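## Task

Put both grey steel power modules on a single top next to the arms, and both espresso tampers with black handles on a single top. All four must keep the upright orientation they have now, with the entire base resting on the top. Every other object must finish resting directly on the top it currently sits on. The attempt fails if anything enters the slot in the top of a weight. Items held in place only by a robot at the end do not count. Finish by releasing everything and moving the arms away.

## Robot and tools

Setup. There are four identical i2rt Big YAM arms named arm1, arm2, arm3 and arm4. Each has six joints, a two-finger gripper and a wrist camera. With joints 1 and 6 at 0 and the hand level and pointing forward, the wrist camera rides on top of the hand and looks toward the fingertips. The hand reaches roughly 1.0 m out from the joint 1 axis. Two fixed room cameras, room_a and room_b, watch the scene. The joints move at different speeds, so the path between two postures can sweep wide.

Frame. There is one shared scene frame with its origin on the floor and +z up. The hand point lies midway between the fingertips. The hand's z axis points along the fingers, and the fingers open and close along its y axis. Hand poses are relative to each arm's real foot pose, which is never printed.

Joints. All are absolute targets, given in radians except the gripper, which is in metres. The tolerance for counting a joint as arrived is in brackets.
- joint1_rad: -2.879 to 2.879 (±0.045). Turns the arm about its foot. Positive is counter-clockwise seen from above, and 0 is the direction the foot faces.
- joint2_rad: 0 to 3.141 (±0.14). Shoulder. At 0 the upper arm points back and roughly level; increasing it raises the arm and then swings it forward.
- joint3_rad: 0 to 3.019 (±0.09). Elbow. At 0 the forearm is folded onto the upper arm; increasing it opens the elbow.
- joint4_rad: -1.692 to 1.57 (±0.055). Hand pitch; positive tilts the fingers up.
- joint5_rad: -1.57 to 1.57 (±0.03). Sideways hand swing; positive goes to the arm's right.
- joint6_rad: -2.094 to 2.094 (±0.035). Hand roll; positive is clockwise when viewed from behind the hand.
- gripper_m: 0 to 0.093 (±0.003). This is the fingertip gap. Each finger pad can squeeze with about 50 to 62 N, and some grippers manage less.

Tools.
- execute_actions: takes "actions", a list holding exactly one action object, or an empty list to only read the state and images. The action object is keyed by arm name. Each key holds {"joints": {...}}, which maps joint names to absolute targets. You may include any subset of arms and joints. Every named motion starts at once, but they can finish at different times. A joint or arm you leave out may still be driving toward its earlier target. The optional "cameras" argument is a list of names from arm1_cam_wrist, arm2_cam_wrist, arm3_cam_wrist, arm4_cam_wrist, room_a, room_b or "all". If you omit it, pass null or pass ["all"], you get every camera; [] gives none. An unknown key, an unknown camera or an out-of-range value rejects the entire call, and nothing moves. Example: {"arm1": {"joints": {"gripper_m": 0.05}}, "arm2": {"joints": {"joint1_rad": 0.3}}}.
- wait: "seconds" from 0 to 10. Sends no new command, lets the simulation run, and returns the state and images.
- zoom_image: "camera" plus "region" [x0, y0, x1, y1] in pixels, with (0,0) at the top-left. The region is at most 504 by 504. It only works on cameras that returned a full image in the latest result.
- finished_scene: "scene" is the integer number of the current scene. It ends that scene for good, reports success, and gives the next task if one follows.

Results. joint_positions lists the current joint values. The "pictures" line gives the order of the returned images. joint_status reports how each commanded joint ended:
- off_target: stopped short and may still be pushing.
- contact_stop or time_out: the joint now holds where it stopped. An exception is a timed-out joint that keeps a target within 0.375, 0.375, 0.113, 0.225, 0.075 and 0.3 rad (joints 1 to 6) of its position and keeps driving toward it. on_its_own lists such joints.
- not_followed: a safety check blocked that arm's joint targets, shown with a "joint command not followed" line and usually a "cause:" line. The gripper command still runs. The arm may retry the blocked targets with later actions until they become valid.
- limit_stop_at_motor_heat: the arm stopped for heat. Resend the target.

The on_its_own line covers what you did not command this call. Its "held at" value is the joint's target, not its position. A MOTOR HOT line appears from 85 °C. At 100 °C an OVER-TEMPERATURE FAULT drops that arm until it cools; this counts as a stop. After any stop, the remaining execute_actions, wait and finished_scene calls in that reply are skipped.

Cautions. Arms do not stop on contact, and they can press hard. To relieve a stuck joint, send it its reported position. A tiny change from the current position may produce no motion. A joint carrying a load droops once it is stopped. Holding loads or pushing heats motors, and this continues between calls while the robot keeps its last command. The collision check between arms ignores fingers, gripper housings and wrist cameras, and it can react too late. A hard squeeze between two robots fails the task, and a hard hit may fail it too; no line reports robot-to-robot contact. Objects touching robots are fine. Loose objects may sometimes be nudged by outside disturbances. Never knock objects off the tops, out of the work area or onto the floor. Avoid drops, slips, slams and heavy pushes, and keep anything out of the weights' top slots. Before finishing, open the grippers and move the arms clear so that the objects stand on their own.

Each tool is called after ">>>" as name(argument=value, ...), one argument or row to a line, values as JSON.

## Session

>>> execute_actions(
  actions=[],
)

Scene clock: 0.00 s.
arm1.joint_positions: joint1_rad=+0.558 joint2_rad=+0.355 joint3_rad=+1.596 joint4_rad=-1.497 joint5_rad=+0.049 joint6_rad=+0.551 gripper_m=+0.094
arm1.joint_status: not commanded
arm1.hand: x=+0.4482 y=+1.7714 z=+1.4062 quat_wxyz=(+0.180, +0.767, -0.190, -0.586) (m; scene frame)
arm2.joint_positions: joint1_rad=-0.666 joint2_rad=+0.523 joint3_rad=+1.329 joint4_rad=-1.480 joint5_rad=-0.264 joint6_rad=+0.516 gripper_m=+0.094
arm2.joint_status: not commanded
arm2.hand: x=+0.4160 y=+0.2320 z=+1.2867 quat_wxyz=(-0.444, -0.600, -0.666, +0.006) (m; scene frame)
arm3.joint_positions: joint1_rad=+0.735 joint2_rad=+0.460 joint3_rad=+1.503 joint4_rad=-1.579 joint5_rad=+0.195 joint6_rad=+0.224 gripper_m=+0.094
arm3.joint_status: not commanded
arm3.hand: x=-0.7602 y=-0.5449 z=+1.3819 quat_wxyz=(-0.285, +0.656, -0.570, -0.405) (m; scene frame)
arm4.joint_positions: joint1_rad=+0.399 joint2_rad=+0.535 joint3_rad=+1.538 joint4_rad=-1.590 joint5_rad=-0.001 joint6_rad=+0.355 gripper_m=+0.094
arm4.joint_status: not commanded
arm4.hand: x=-0.0878 y=-1.6126 z=+1.3338 quat_wxyz=(-0.357, -0.774, -0.428, +0.301) (m; scene frame)
pictures: arm1_cam_wrist, arm2_cam_wrist, arm3_cam_wrist, arm4_cam_wrist, room_a, room_b
Images, in order (width x height): arm1_cam_wrist 672x504, arm2_cam_wrist 672x504, arm3_cam_wrist 672x504, arm4_cam_wrist 672x504, room_a 672x504, room_b 672x504.

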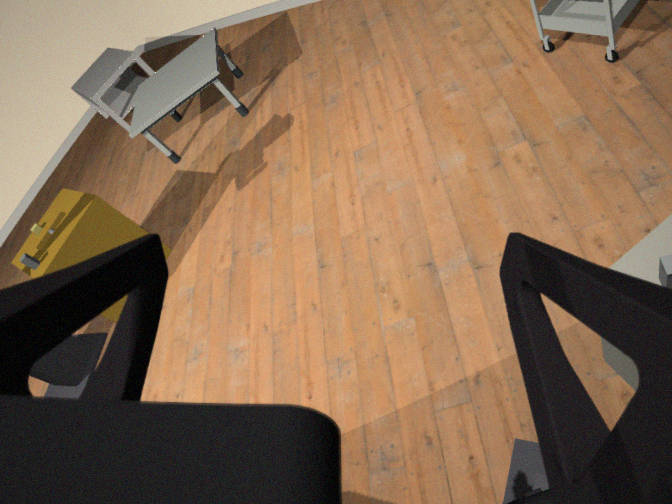

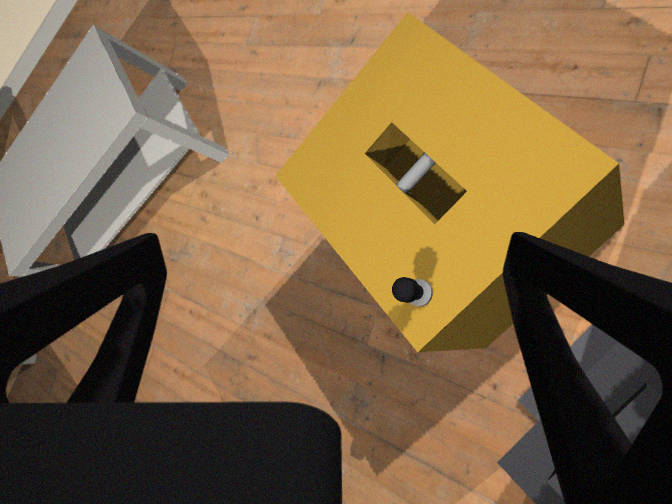

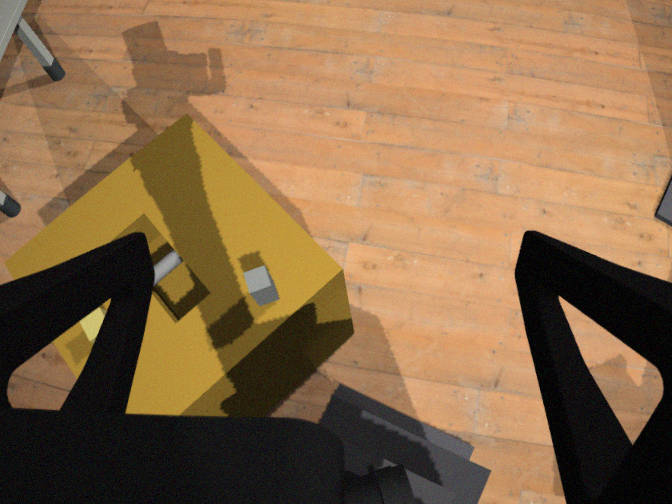

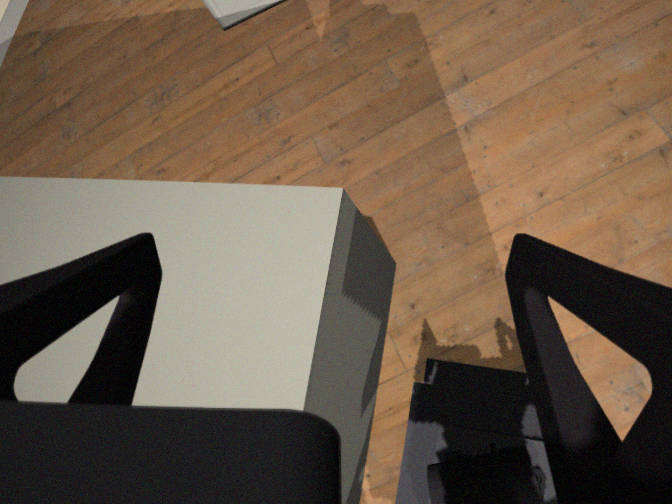

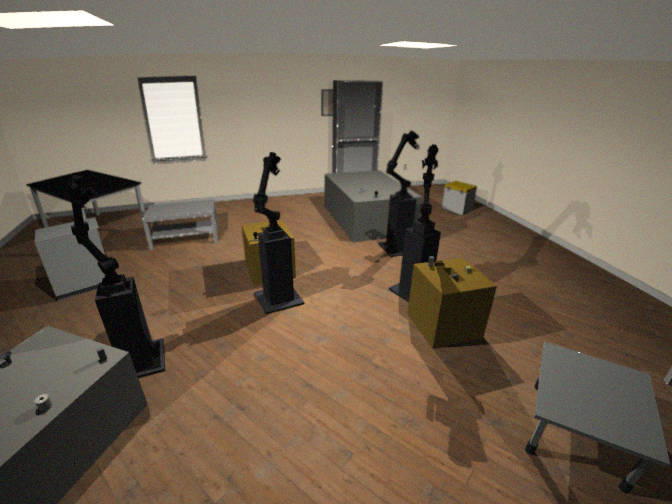

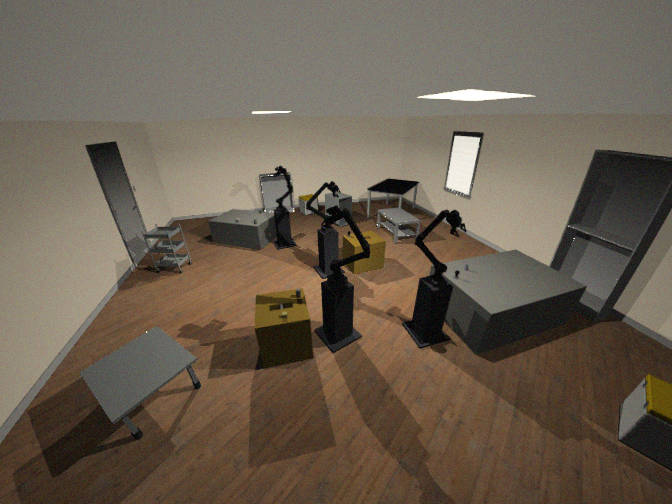

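>>> zoom_image(
  camera="room_a",
  region=[0, 130, 320, 430],
)

>>> zoom_image(
  camera="room_b",
  region=[240, 180, 560, 380],
)

>>> execute_actions(
  actions=[
    {"arm1":{"joints":{"joint1_rad":-0.6,"joint2_rad":1.2,"joint3_rad":1.2,"joint4_rad":-1.3,"joint5_rad":0,"joint6_rad":0}},"arm2":{"joints":{"joint1_rad":-0.6,"joint2_rad":1.4,"joint3_rad":1.2,"joint4_rad":-1.1,"joint5_rad":0,"joint6_rad":0}},"arm3":{"joints":{"joint1_rad":0.9,"joint2_rad":1.2,"joint3_rad":1.0,"joint4_rad":-1.1,"joint5_rad":0,"joint6_rad":0}},"arm4":{"joints":{"joint1_rad":1.2,"joint2_rad":1.0,"joint3_rad":1.2,"joint4_rad":-1.5,"joint5_rad":0,"joint6_rad":0}}},
  ],
)

Region (0, 130, 320, 430) of room_a's 672x504 image, scaled by 1.575, with more detail than that image has; it fills the top 472 rows of this view, and the rest is white.

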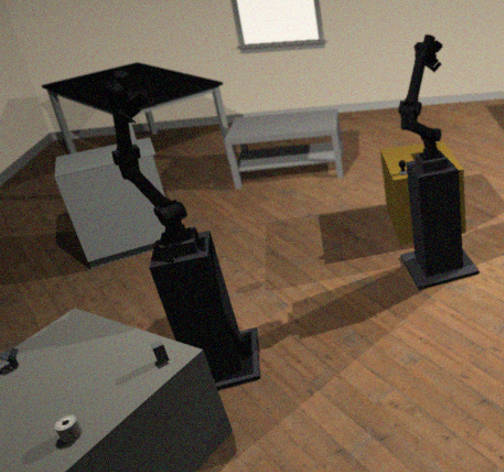

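Region (240, 180, 560, 380) of room_b's 672x504 image, scaled by 1.575, with more detail than that image has; it fills the top 315 rows of this view, and the rest is white.

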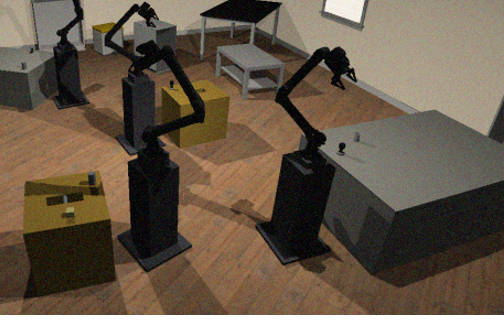

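Scene clock: 11.23 s.
arm1.joint_positions: joint1_rad=-0.600 joint2_rad=+1.188 joint3_rad=+1.184 joint4_rad=-1.305 joint5_rad=-0.002 joint6_rad=+0.008 gripper_m=+0.095
arm1.joint_status: all done
arm1.hand: x=+0.3074 y=+2.1049 z=+1.0485 quat_wxyz=(-0.062, +0.855, -0.502, -0.114) (m; scene frame)
arm2.joint_positions: joint1_rad=-0.612 joint2_rad=+1.415 joint3_rad=+1.197 joint4_rad=-1.112 joint5_rad=-0.005 joint6_rad=+0.011 gripper_m=+0.094
arm2.joint_status: all done
arm2.hand: x=+0.5309 y=-0.0247 z=+0.9759 quat_wxyz=(-0.105, -0.491, -0.863, +0.057) (m; scene frame)
arm3.joint_positions: joint1_rad=+0.892 joint2_rad=+1.210 joint3_rad=+0.969 joint4_rad=-1.116 joint5_rad=+0.004 joint6_rad=+0.008 gripper_m=+0.094
arm3.joint_status: all done
arm3.hand: x=-0.9548 y=-0.3614 z=+0.9904 quat_wxyz=(-0.048, +0.885, -0.456, -0.089) (m; scene frame)
arm4.joint_positions: joint1_rad=+1.194 joint2_rad=+1.000 joint3_rad=+1.179 joint4_rad=-1.509 joint5_rad=+0.000 joint6_rad=+0.009 gripper_m=+0.094
arm4.joint_status: all done
arm4.hand: x=+0.1151 y=-1.7285 z=+1.0818 quat_wxyz=(-0.108, -0.471, -0.874, +0.050) (m; scene frame)
pictures: arm1_cam_wrist, arm2_cam_wrist, arm3_cam_wrist, arm4_cam_wrist, room_a, room_b
Images, in order (width x height): arm1_cam_wrist 672x504, arm2_cam_wrist 672x504, arm3_cam_wrist 672x504, arm4_cam_wrist 672x504, room_a 672x504, room_b 672x504.

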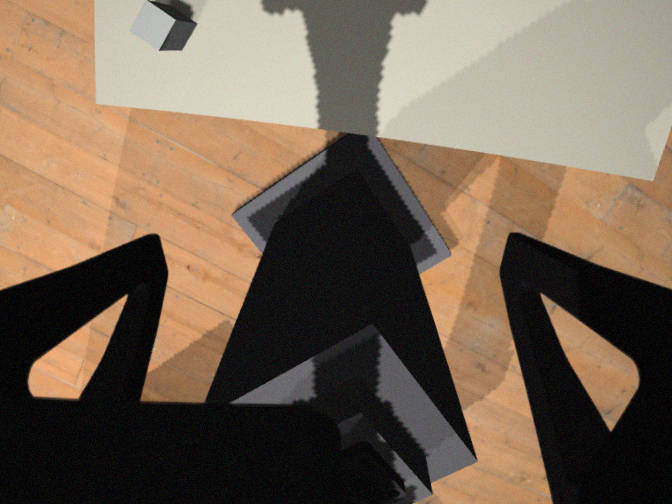

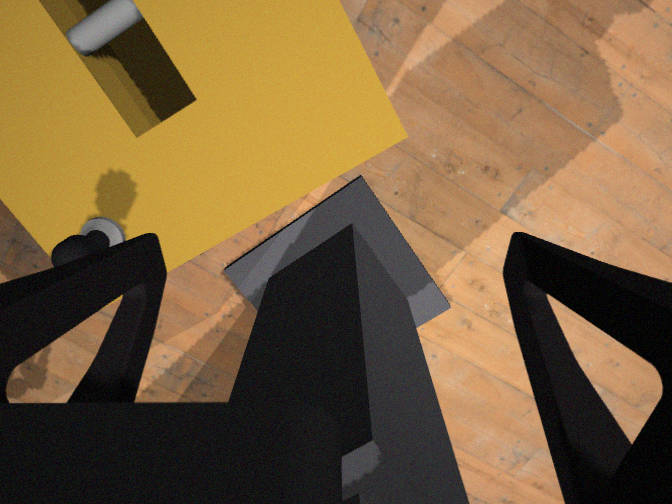

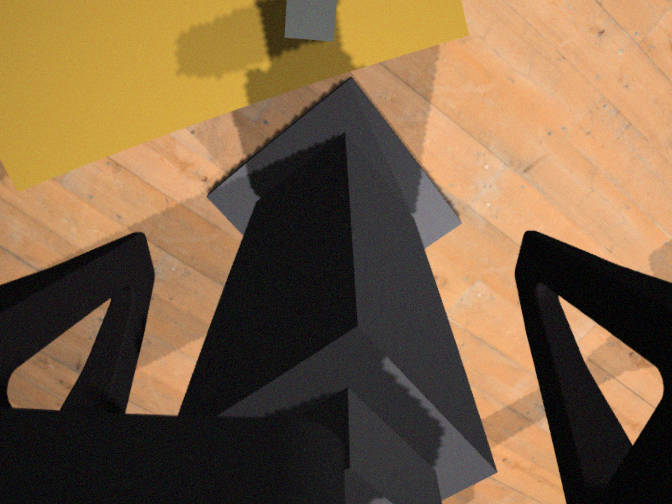

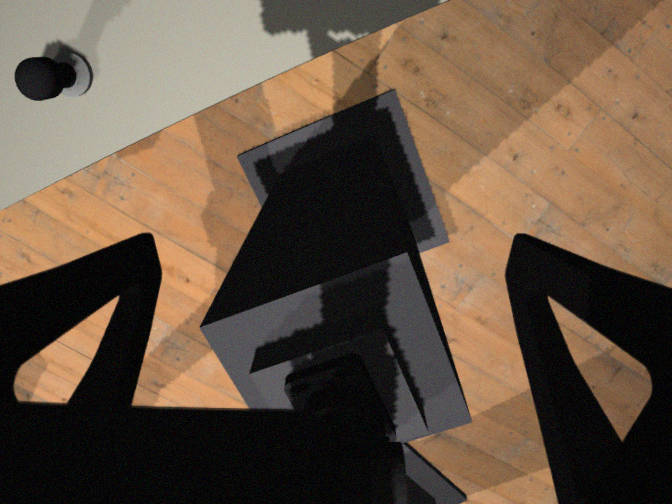

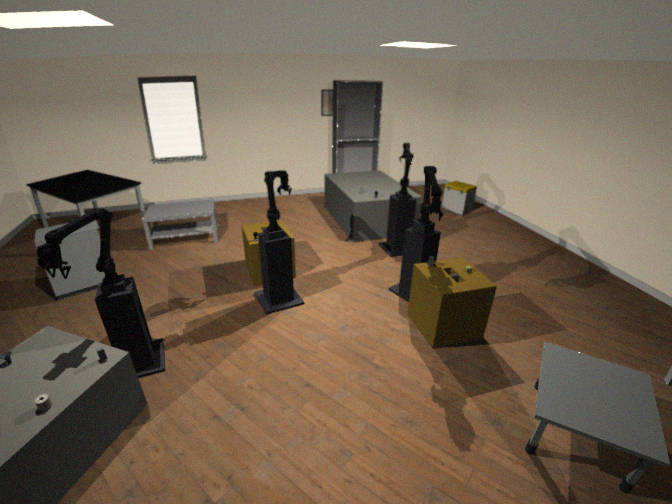

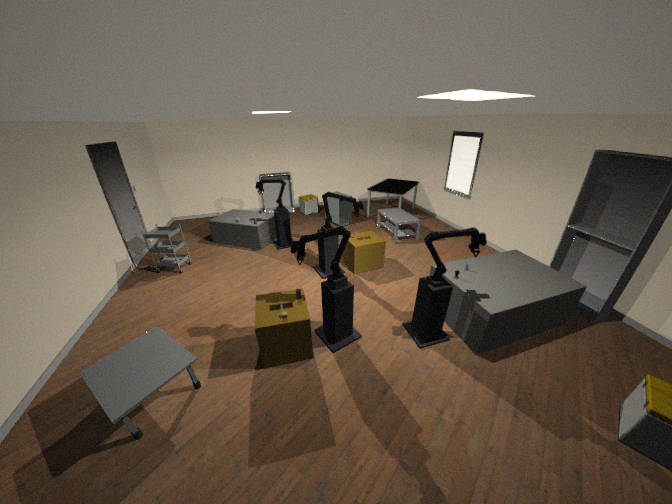

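>>> execute_actions(
  actions=[
    {"arm1":{"joints":{"joint1_rad":-0.1,"joint2_rad":1.7,"joint3_rad":1.2,"joint4_rad":-0.6}},"arm2":{"joints":{"joint1_rad":0.1,"joint2_rad":1.7,"joint3_rad":1.0,"joint4_rad":-0.4}},"arm3":{"joints":{"joint1_rad":0.95,"joint2_rad":1.7,"joint3_rad":1.0,"joint4_rad":-0.4}},"arm4":{"joints":{"joint1_rad":1.95,"joint2_rad":1.7,"joint3_rad":1.2,"joint4_rad":-0.6}}},
  ],
)

Scene clock: 24.73 s.
arm1.joint_positions: joint1_rad=-0.095 joint2_rad=+1.704 joint3_rad=+1.184 joint4_rad=-0.619 joint5_rad=-0.001 joint6_rad=+0.006 gripper_m=+0.095
arm1.joint_status: all done
arm1.hand: x=+0.0095 y=+2.0654 z=+0.8650 quat_wxyz=(-0.055, +0.939, -0.267, -0.207) (m; scene frame)
arm2.joint_positions: joint1_rad=+0.107 joint2_rad=+1.706 joint3_rad=+0.993 joint4_rad=-0.415 joint5_rad=-0.002 joint6_rad=+0.009 gripper_m=+0.094
arm2.joint_status: all done
arm2.hand: x=+0.7999 y=+0.2092 z=+0.8058 quat_wxyz=(-0.216, -0.153, -0.964, +0.031) (m; scene frame)
arm3.joint_positions: joint1_rad=+0.946 joint2_rad=+1.712 joint3_rad=+0.970 joint4_rad=-0.418 joint5_rad=+0.003 joint6_rad=+0.008 gripper_m=+0.094
arm3.joint_status: all done
arm3.hand: x=-1.0623 y=-0.2611 z=+0.8232 quat_wxyz=(-0.086, +0.883, -0.425, -0.178) (m; scene frame)
arm4.joint_positions: joint1_rad=+1.962 joint2_rad=+1.696 joint3_rad=+1.179 joint4_rad=-0.621 joint5_rad=-0.001 joint6_rad=+0.008 gripper_m=+0.094
arm4.joint_status: all done
arm4.hand: x=+0.5041 y=-1.5891 z=+0.8573 quat_wxyz=(-0.218, -0.107, -0.970, +0.016) (m; scene frame)
pictures: arm1_cam_wrist, arm2_cam_wrist, arm3_cam_wrist, arm4_cam_wrist, room_a, room_b
Images, in order (width x height): arm1_cam_wrist 672x504, arm2_cam_wrist 672x504, arm3_cam_wrist 672x504, arm4_cam_wrist 672x504, room_a 672x504, room_b 672x504.

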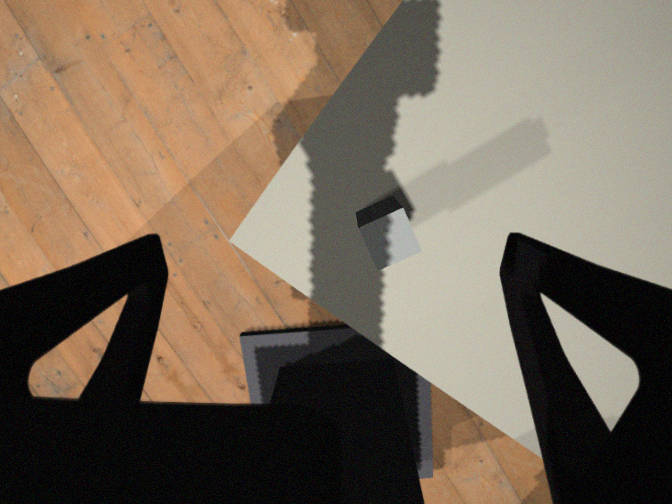

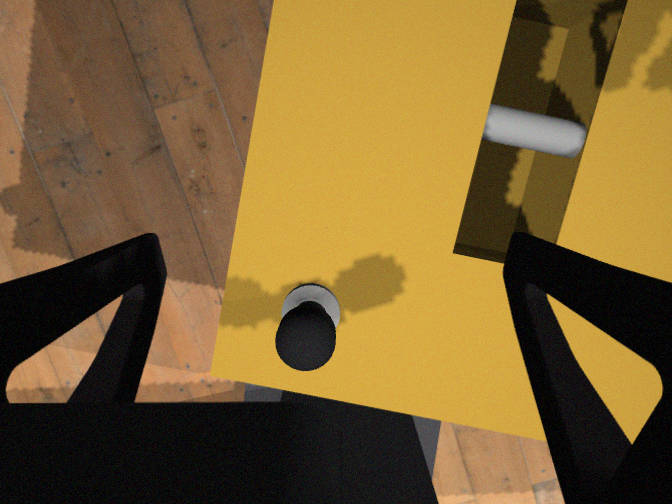

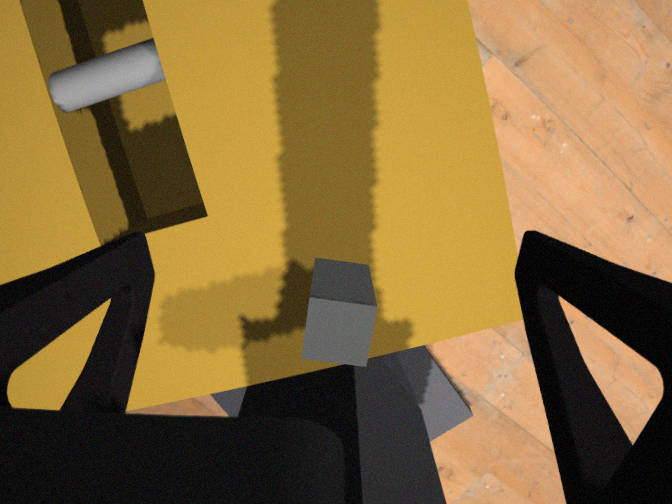

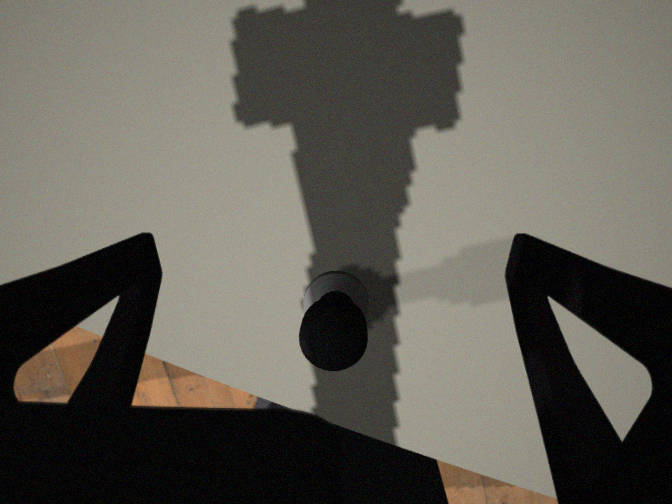

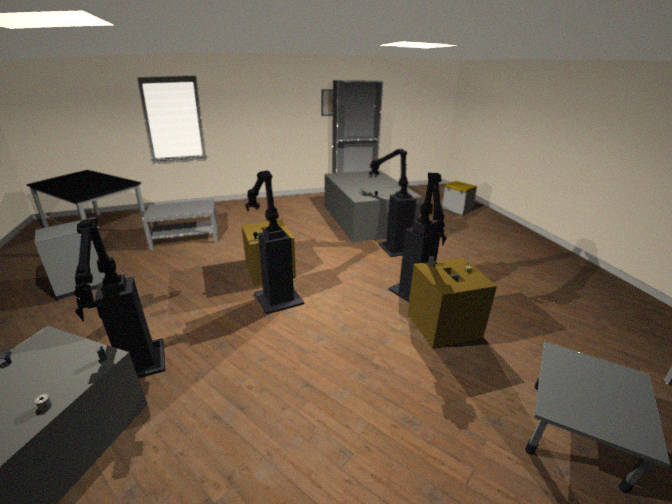

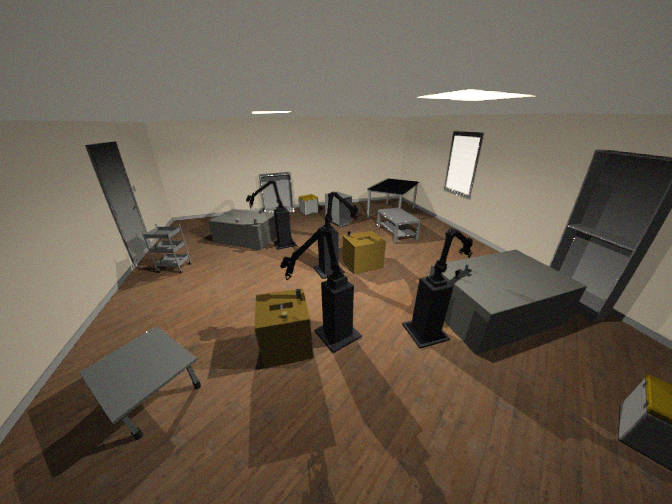

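>>> execute_actions(
  actions=[
    {"arm1":{"joints":{"joint1_rad":-0.18,"joint2_rad":2.11,"joint3_rad":1.35,"joint4_rad":-0.785,"joint6_rad":-0.3}},"arm4":{"joints":{"joint2_rad":1.89,"joint3_rad":1.2,"joint4_rad":-0.86}},"arm2":{"joints":{"joint1_rad":1.85,"joint2_rad":1.5,"joint3_rad":1.1,"joint4_rad":-0.1}},"arm3":{"joints":{"joint1_rad":-2.16,"joint2_rad":1.2,"joint3_rad":0.8,"joint4_rad":-0.1}}},
  ],
)

Scene clock: 56.13 s.
arm1.joint_positions: joint1_rad=-0.187 joint2_rad=+2.122 joint3_rad=+1.338 joint4_rad=-0.776 joint5_rad=-0.001 joint6_rad=-0.292 gripper_m=+0.095
arm1.joint_status: all done
arm1.hand: x=+0.0567 y=+2.0952 z=+0.6829 quat_wxyz=(+0.000, +0.985, -0.173, -0.006) (m; scene frame)
arm2.joint_positions: joint1_rad=+1.852 joint2_rad=+1.515 joint3_rad=+1.078 joint4_rad=-0.107 joint5_rad=+0.000 joint6_rad=+0.009 gripper_m=+0.094
arm2.joint_status: all done
arm2.hand: x=+0.3731 y=+0.9895 z=+1.0069 quat_wxyz=(-0.367, +0.570, -0.658, -0.327) (m; scene frame)
arm3.joint_positions: joint1_rad=-2.158 joint2_rad=+1.194 joint3_rad=+0.794 joint4_rad=-0.111 joint5_rad=+0.001 joint6_rad=+0.006 gripper_m=+0.094
arm3.joint_status: all done
arm3.hand: x=-0.3990 y=-1.0502 z=+1.0622 quat_wxyz=(-0.466, -0.358, -0.782, +0.210) (m; scene frame)
arm4.joint_positions: joint1_rad=+1.962 joint2_rad=+1.896 joint3_rad=+1.180 joint4_rad=-0.844 joint5_rad=-0.001 joint6_rad=+0.008 gripper_m=+0.094
arm4.joint_status: all done
arm4.hand: x=+0.4333 y=-1.5727 z=+0.7424 quat_wxyz=(-0.010, -0.108, -0.994, -0.005) (m; scene frame)
pictures: arm1_cam_wrist, arm2_cam_wrist, arm3_cam_wrist, arm4_cam_wrist, room_a, room_b
Images, in order (width x height): arm1_cam_wrist 672x504, arm2_cam_wrist 672x504, arm3_cam_wrist 672x504, arm4_cam_wrist 672x504, room_a 672x504, room_b 672x504.

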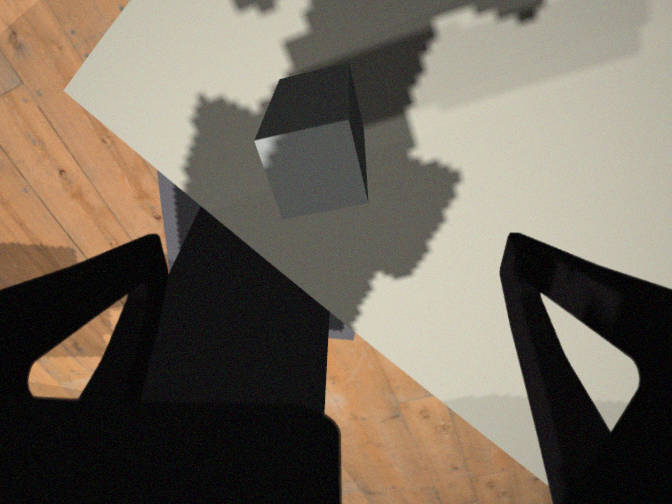

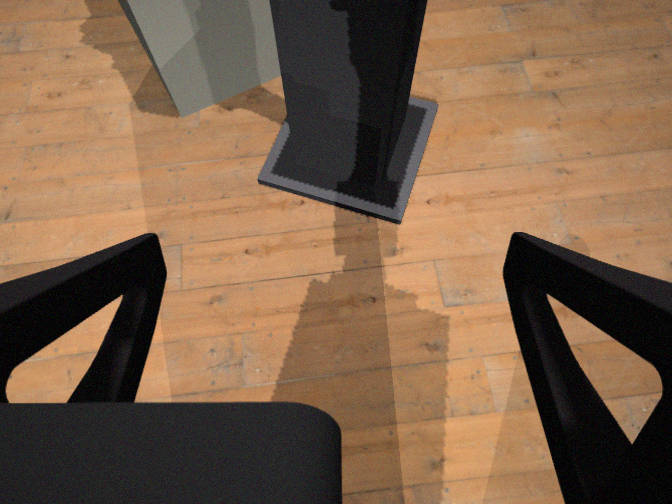

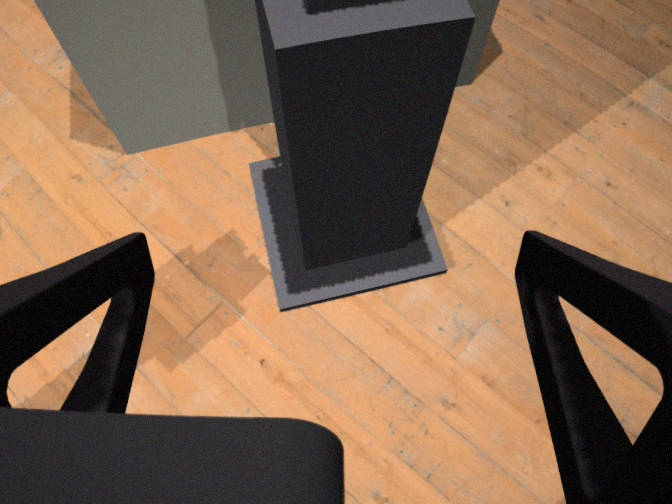

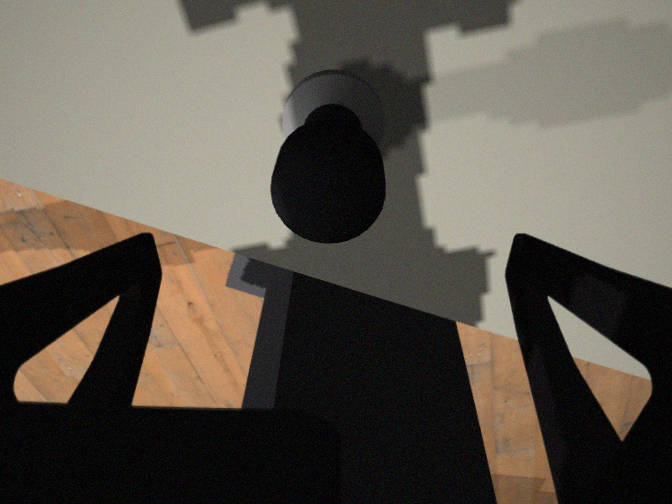

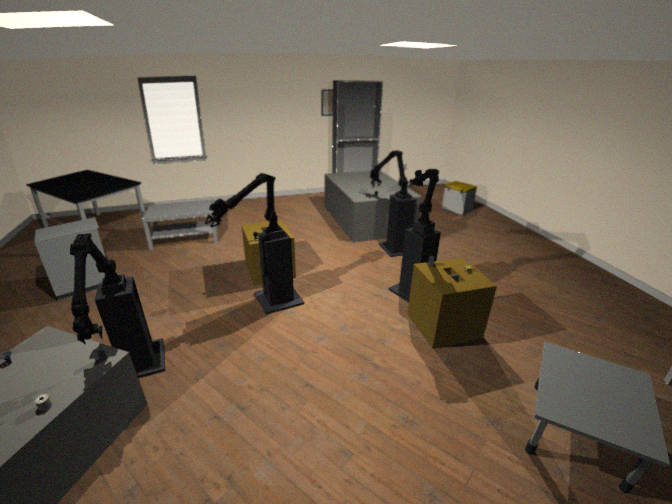

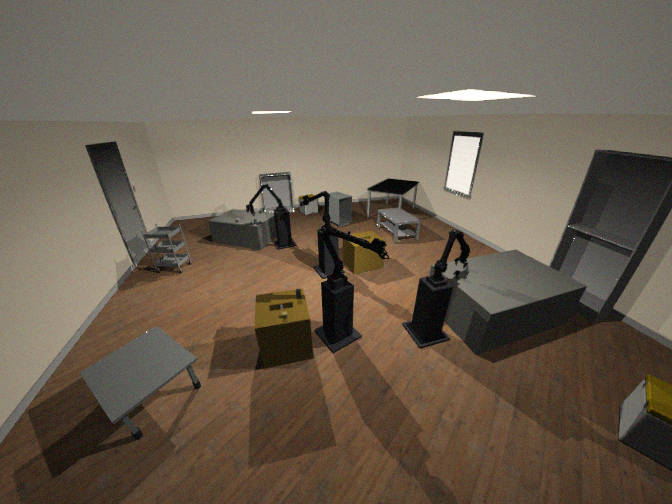

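>>> execute_actions(
  actions=[
    {"arm1":{"joints":{"joint1_rad":-0.15,"joint2_rad":2.21,"joint3_rad":1.23,"joint4_rad":-0.57,"joint6_rad":-0.47}},"arm4":{"joints":{"joint2_rad":1.91,"joint3_rad":1.08,"joint4_rad":-0.73}}},
  ],
  cameras=["arm1_cam_wrist","arm4_cam_wrist"],
)

Scene clock: 68.60 s.
arm1.joint_positions: joint1_rad=-0.149 joint2_rad=+2.200 joint3_rad=+1.226 joint4_rad=-0.584 joint5_rad=-0.001 joint6_rad=-0.462 gripper_m=+0.095
arm1.joint_status: all done
arm1.hand: x=+0.0723 y=+2.0587 z=+0.6160 quat_wxyz=(-0.001, +0.998, -0.070, -0.007) (m; scene frame)
arm2.joint_positions: joint1_rad=+1.852 joint2_rad=+1.515 joint3_rad=+1.078 joint4_rad=-0.107 joint5_rad=+0.000 joint6_rad=+0.009 gripper_m=+0.094
arm2.joint_status: not commanded
arm2.hand: x=+0.3731 y=+0.9895 z=+1.0069 quat_wxyz=(-0.367, +0.570, -0.658, -0.327) (m; scene frame)
arm3.joint_positions: joint1_rad=-2.158 joint2_rad=+1.194 joint3_rad=+0.794 joint4_rad=-0.111 joint5_rad=+0.001 joint6_rad=+0.006 gripper_m=+0.094
arm3.joint_status: not commanded
arm3.hand: x=-0.3990 y=-1.0502 z=+1.0622 quat_wxyz=(-0.466, -0.358, -0.782, +0.210) (m; scene frame)
arm4.joint_positions: joint1_rad=+1.962 joint2_rad=+1.896 joint3_rad=+1.077 joint4_rad=-0.748 joint5_rad=-0.001 joint6_rad=+0.008 gripper_m=+0.094
arm4.joint_status: all done
arm4.hand: x=+0.4054 y=-1.5664 z=+0.7139 quat_wxyz=(-0.007, -0.108, -0.994, -0.006) (m; scene frame)
pictures: arm1_cam_wrist, arm4_cam_wrist
Images, in order (width x height): arm1_cam_wrist 672x504, arm4_cam_wrist 672x504.

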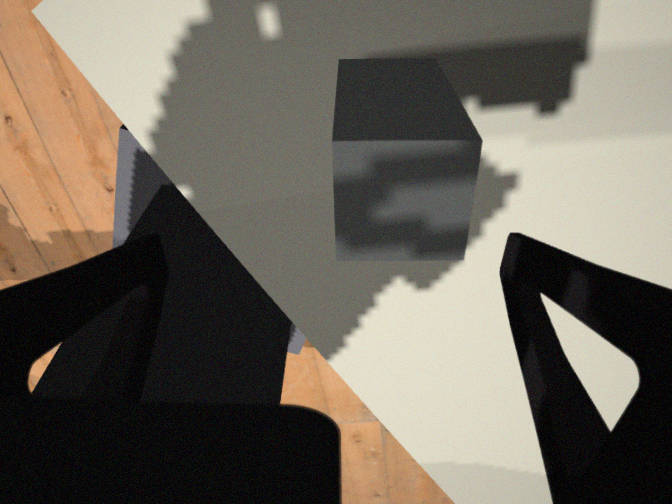

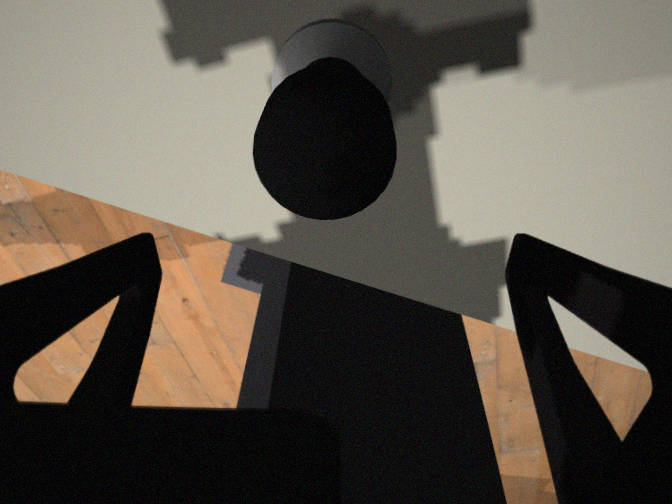

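>>> execute_actions(
  actions=[
    {"arm1":{"joints":{"joint1_rad":-0.19,"joint2_rad":2.345,"joint3_rad":1.295,"joint4_rad":-0.5,"joint6_rad":-0.51}},"arm4":{"joints":{"joint2_rad":2.04,"joint3_rad":1.12,"joint4_rad":-0.62}}},
  ],
  cameras=["arm1_cam_wrist","arm4_cam_wrist"],
)

Scene clock: 74.23 s.
arm1.joint_positions: joint1_rad=-0.192 joint2_rad=+2.329 joint3_rad=+1.285 joint4_rad=-0.509 joint5_rad=-0.001 joint6_rad=-0.502 gripper_m=+0.095
arm1.joint_status: all done
arm1.hand: x=+0.0768 y=+2.0829 z=+0.5635 quat_wxyz=(-0.003, +0.997, -0.071, -0.009) (m; scene frame)
arm2.joint_positions: joint1_rad=+1.852 joint2_rad=+1.515 joint3_rad=+1.078 joint4_rad=-0.107 joint5_rad=+0.000 joint6_rad=+0.009 gripper_m=+0.094
arm2.joint_status: not commanded
arm2.hand: x=+0.3731 y=+0.9895 z=+1.0069 quat_wxyz=(-0.367, +0.570, -0.658, -0.327) (m; scene frame)
arm3.joint_positions: joint1_rad=-2.158 joint2_rad=+1.194 joint3_rad=+0.794 joint4_rad=-0.111 joint5_rad=+0.001 joint6_rad=+0.006 gripper_m=+0.094
arm3.joint_status: not commanded
arm3.hand: x=-0.3990 y=-1.0502 z=+1.0622 quat_wxyz=(-0.466, -0.358, -0.782, +0.210) (m; scene frame)
arm4.joint_positions: joint1_rad=+1.962 joint2_rad=+2.030 joint3_rad=+1.099 joint4_rad=-0.637 joint5_rad=-0.001 joint6_rad=+0.008 gripper_m=+0.094
arm4.joint_status: all done
arm4.hand: x=+0.4159 y=-1.5680 z=+0.6585 quat_wxyz=(-0.006, -0.108, -0.994, -0.006) (m; scene frame)
pictures: arm1_cam_wrist, arm4_cam_wrist
Images, in order (width x height): arm1_cam_wrist 672x504, arm4_cam_wrist 672x504.

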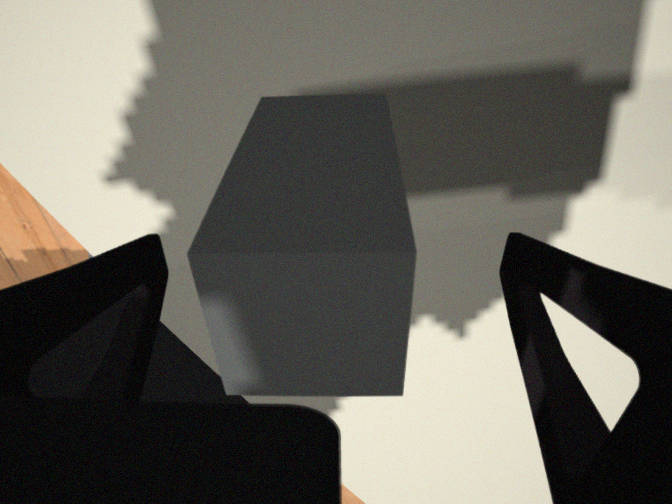

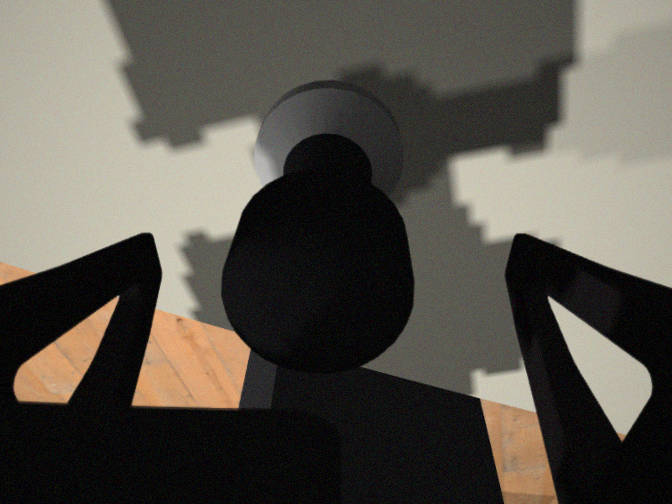

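>>> execute_actions(
  actions=[
    {"arm1":{"joints":{"gripper_m":0.02}},"arm4":{"joints":{"gripper_m":0.02}},"arm3":{"joints":{"joint2_rad":1.65,"joint3_rad":0.4,"joint4_rad":0.85}},"arm2":{"joints":{"joint2_rad":1.9,"joint3_rad":0.85,"joint4_rad":0.65}}},
  ],
  cameras=[],
)

>>> execute_actions(
  actions=[
    {"arm1":{"joints":{"joint2_rad":2.05,"joint3_rad":1.8,"joint4_rad":-1.31,"joint6_rad":-1.57}},"arm4":{"joints":{"joint2_rad":1.5,"joint3_rad":1.18,"joint4_rad":-1.23,"joint6_rad":1.57}}},
  ],
  cameras=[],
)

>>> execute_actions(
  actions=[
    {"arm1":{"joints":{"joint1_rad":1.884}},"arm4":{"joints":{"joint1_rad":-1.826}}},
  ],
)

Scene clock: 87.70 s.
arm1.joint_positions: joint1_rad=-0.192 joint2_rad=+2.329 joint3_rad=+1.285 joint4_rad=-0.509 joint5_rad=-0.002 joint6_rad=-0.503 gripper_m=+0.040
arm1.joint_status: gripper_m off_target (ended at +0.040, target +0.020)
arm1.hand: x=+0.0766 y=+2.0827 z=+0.5635 quat_wxyz=(-0.002, +0.997, -0.071, -0.009) (m; scene frame)
arm2.joint_positions: joint1_rad=+1.852 joint2_rad=+1.903 joint3_rad=+0.833 joint4_rad=+0.632 joint5_rad=+0.000 joint6_rad=+0.009 gripper_m=+0.094
arm2.joint_status: all done
arm2.hand: x=+0.3711 y=+0.9804 z=+0.8105 quat_wxyz=(-0.401, +0.552, -0.638, -0.357) (m; scene frame)
arm3.joint_positions: joint1_rad=-2.158 joint2_rad=+1.660 joint3_rad=+0.383 joint4_rad=+0.826 joint5_rad=+0.001 joint6_rad=+0.006 gripper_m=+0.094
arm3.joint_status: all done
arm3.hand: x=-0.4348 y=-1.0094 z=+0.8519 quat_wxyz=(-0.489, -0.351, -0.767, +0.220) (m; scene frame)
arm4.joint_positions: joint1_rad=+1.962 joint2_rad=+2.030 joint3_rad=+1.099 joint4_rad=-0.635 joint5_rad=-0.004 joint6_rad=+0.008 gripper_m=+0.045
arm4.joint_status: gripper_m off_target (ended at +0.045, target +0.020)
arm4.hand: x=+0.4163 y=-1.5677 z=+0.6585 quat_wxyz=(-0.007, -0.109, -0.994, -0.007) (m; scene frame)
pictures: none
No camera images: the call's "cameras" was empty. Leave "cameras" out to get every camera's image.

Scene clock: 89.87 s.
arm1.joint_positions: joint1_rad=-0.192 joint2_rad=+2.040 joint3_rad=+1.795 joint4_rad=-1.297 joint5_rad=-0.002 joint6_rad=-1.561 gripper_m=+0.039
arm1.joint_status: all done
arm1.hand: x=-0.0053 y=+2.1458 z=+0.8802 quat_wxyz=(-0.012, +0.897, +0.442, -0.009) (m; scene frame)
arm2.joint_positions: joint1_rad=+1.852 joint2_rad=+1.903 joint3_rad=+0.833 joint4_rad=+0.632 joint5_rad=+0.000 joint6_rad=+0.009 gripper_m=+0.094
arm2.joint_status: not commanded
arm2.hand: x=+0.3711 y=+0.9804 z=+0.8105 quat_wxyz=(-0.401, +0.552, -0.638, -0.357) (m; scene frame)
arm3.joint_positions: joint1_rad=-2.158 joint2_rad=+1.660 joint3_rad=+0.383 joint4_rad=+0.826 joint5_rad=+0.001 joint6_rad=+0.006 gripper_m=+0.094
arm3.joint_status: not commanded
arm3.hand: x=-0.4348 y=-1.0094 z=+0.8519 quat_wxyz=(-0.489, -0.351, -0.767, +0.220) (m; scene frame)
arm4.joint_positions: joint1_rad=+1.962 joint2_rad=+1.491 joint3_rad=+1.151 joint4_rad=-1.213 joint5_rad=-0.001 joint6_rad=+1.560 gripper_m=+0.045
arm4.joint_status: all done
arm4.hand: x=+0.3591 y=-1.5591 z=+0.9111 quat_wxyz=(-0.006, -0.774, -0.633, -0.013) (m; scene frame)
pictures: none
No camera images: the call's "cameras" was empty. Leave "cameras" out to get every camera's image.

Scene clock: 92.83 s.
arm1.joint_positions: joint1_rad=+1.885 joint2_rad=+2.040 joint3_rad=+1.795 joint4_rad=-1.297 joint5_rad=-0.001 joint6_rad=-1.562 gripper_m=+0.039
arm1.joint_status: all done
arm1.hand: x=+0.4118 y=+1.1411 z=+0.8823 quat_wxyz=(-0.001, +0.074, +0.997, -0.016) (m; scene frame)
arm2.joint_positions: joint1_rad=+1.852 joint2_rad=+1.903 joint3_rad=+0.833 joint4_rad=+0.632 joint5_rad=+0.000 joint6_rad=+0.009 gripper_m=+0.094
arm2.joint_status: not commanded
arm2.hand: x=+0.3711 y=+0.9804 z=+0.8105 quat_wxyz=(-0.401, +0.552, -0.638, -0.357) (m; scene frame)
arm3.joint_positions: joint1_rad=-2.158 joint2_rad=+1.660 joint3_rad=+0.383 joint4_rad=+0.826 joint5_rad=+0.001 joint6_rad=+0.006 gripper_m=+0.094
arm3.joint_status: not commanded
arm3.hand: x=-0.4348 y=-1.0094 z=+0.8519 quat_wxyz=(-0.489, -0.351, -0.767, +0.220) (m; scene frame)
arm4.joint_positions: joint1_rad=-1.828 joint2_rad=+1.497 joint3_rad=+1.151 joint4_rad=-1.213 joint5_rad=+0.002 joint6_rad=+1.561 gripper_m=+0.045
arm4.joint_status: all done
arm4.hand: x=-0.3318 y=-1.1491 z=+0.9060 quat_wxyz=(+0.005, -0.353, +0.935, +0.009) (m; scene frame)
pictures: arm1_cam_wrist, arm2_cam_wrist, arm3_cam_wrist, arm4_cam_wrist, room_a, room_b
Images, in order (width x height): arm1_cam_wrist 672x504, arm2_cam_wrist 672x504, arm3_cam_wrist 672x504, arm4_cam_wrist 672x504, room_a 672x504, room_b 672x504.

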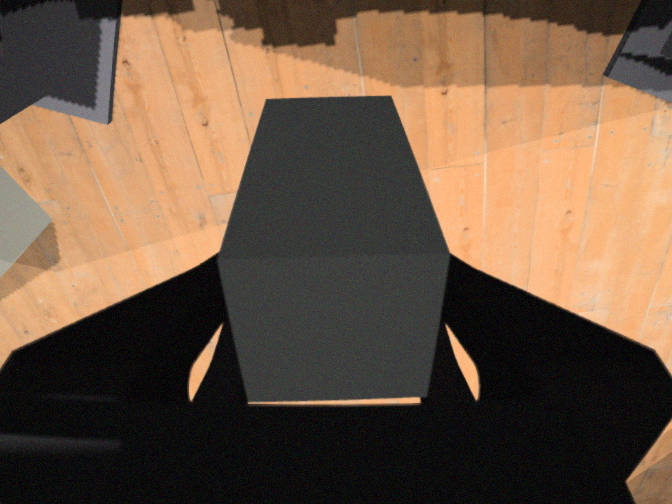

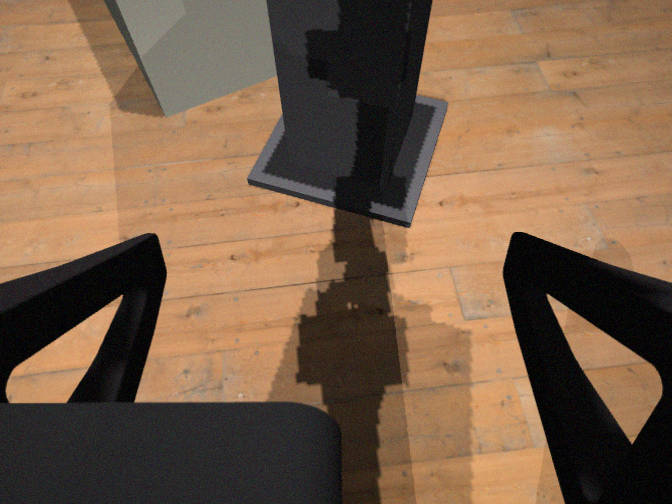

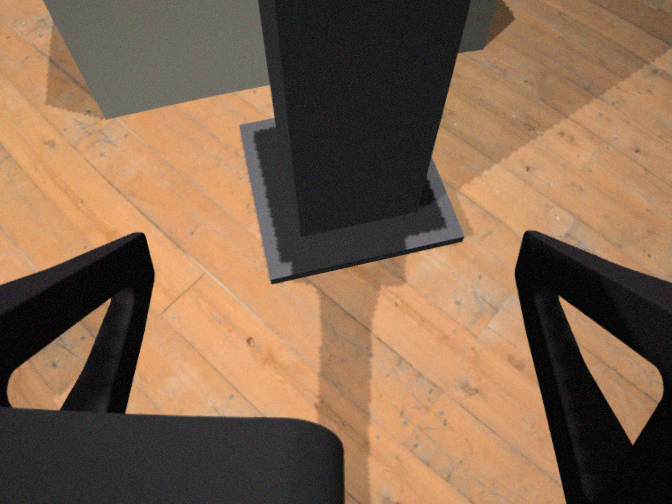

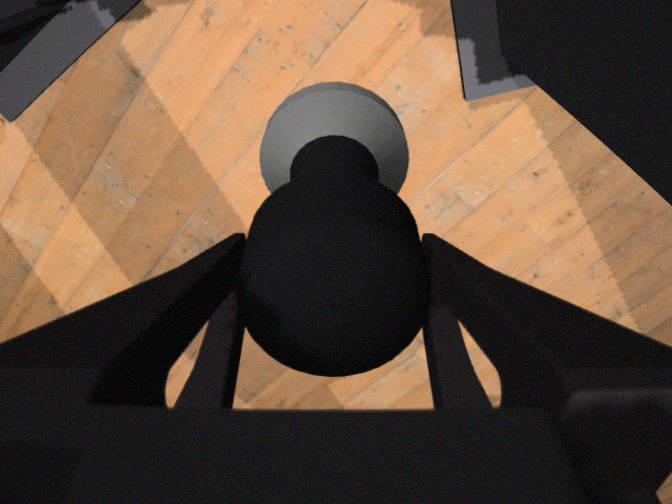

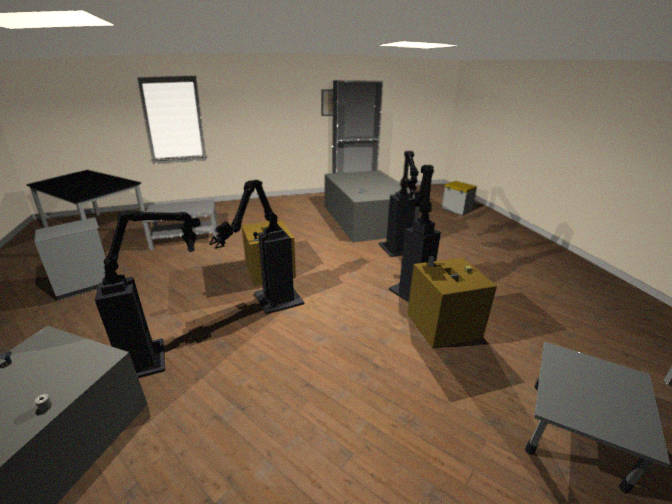

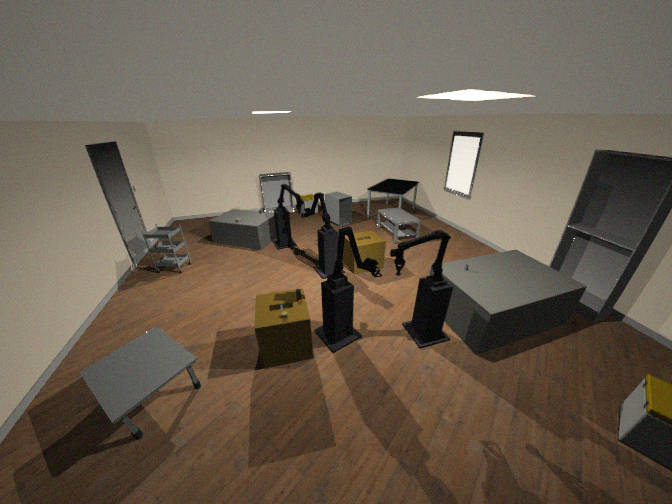

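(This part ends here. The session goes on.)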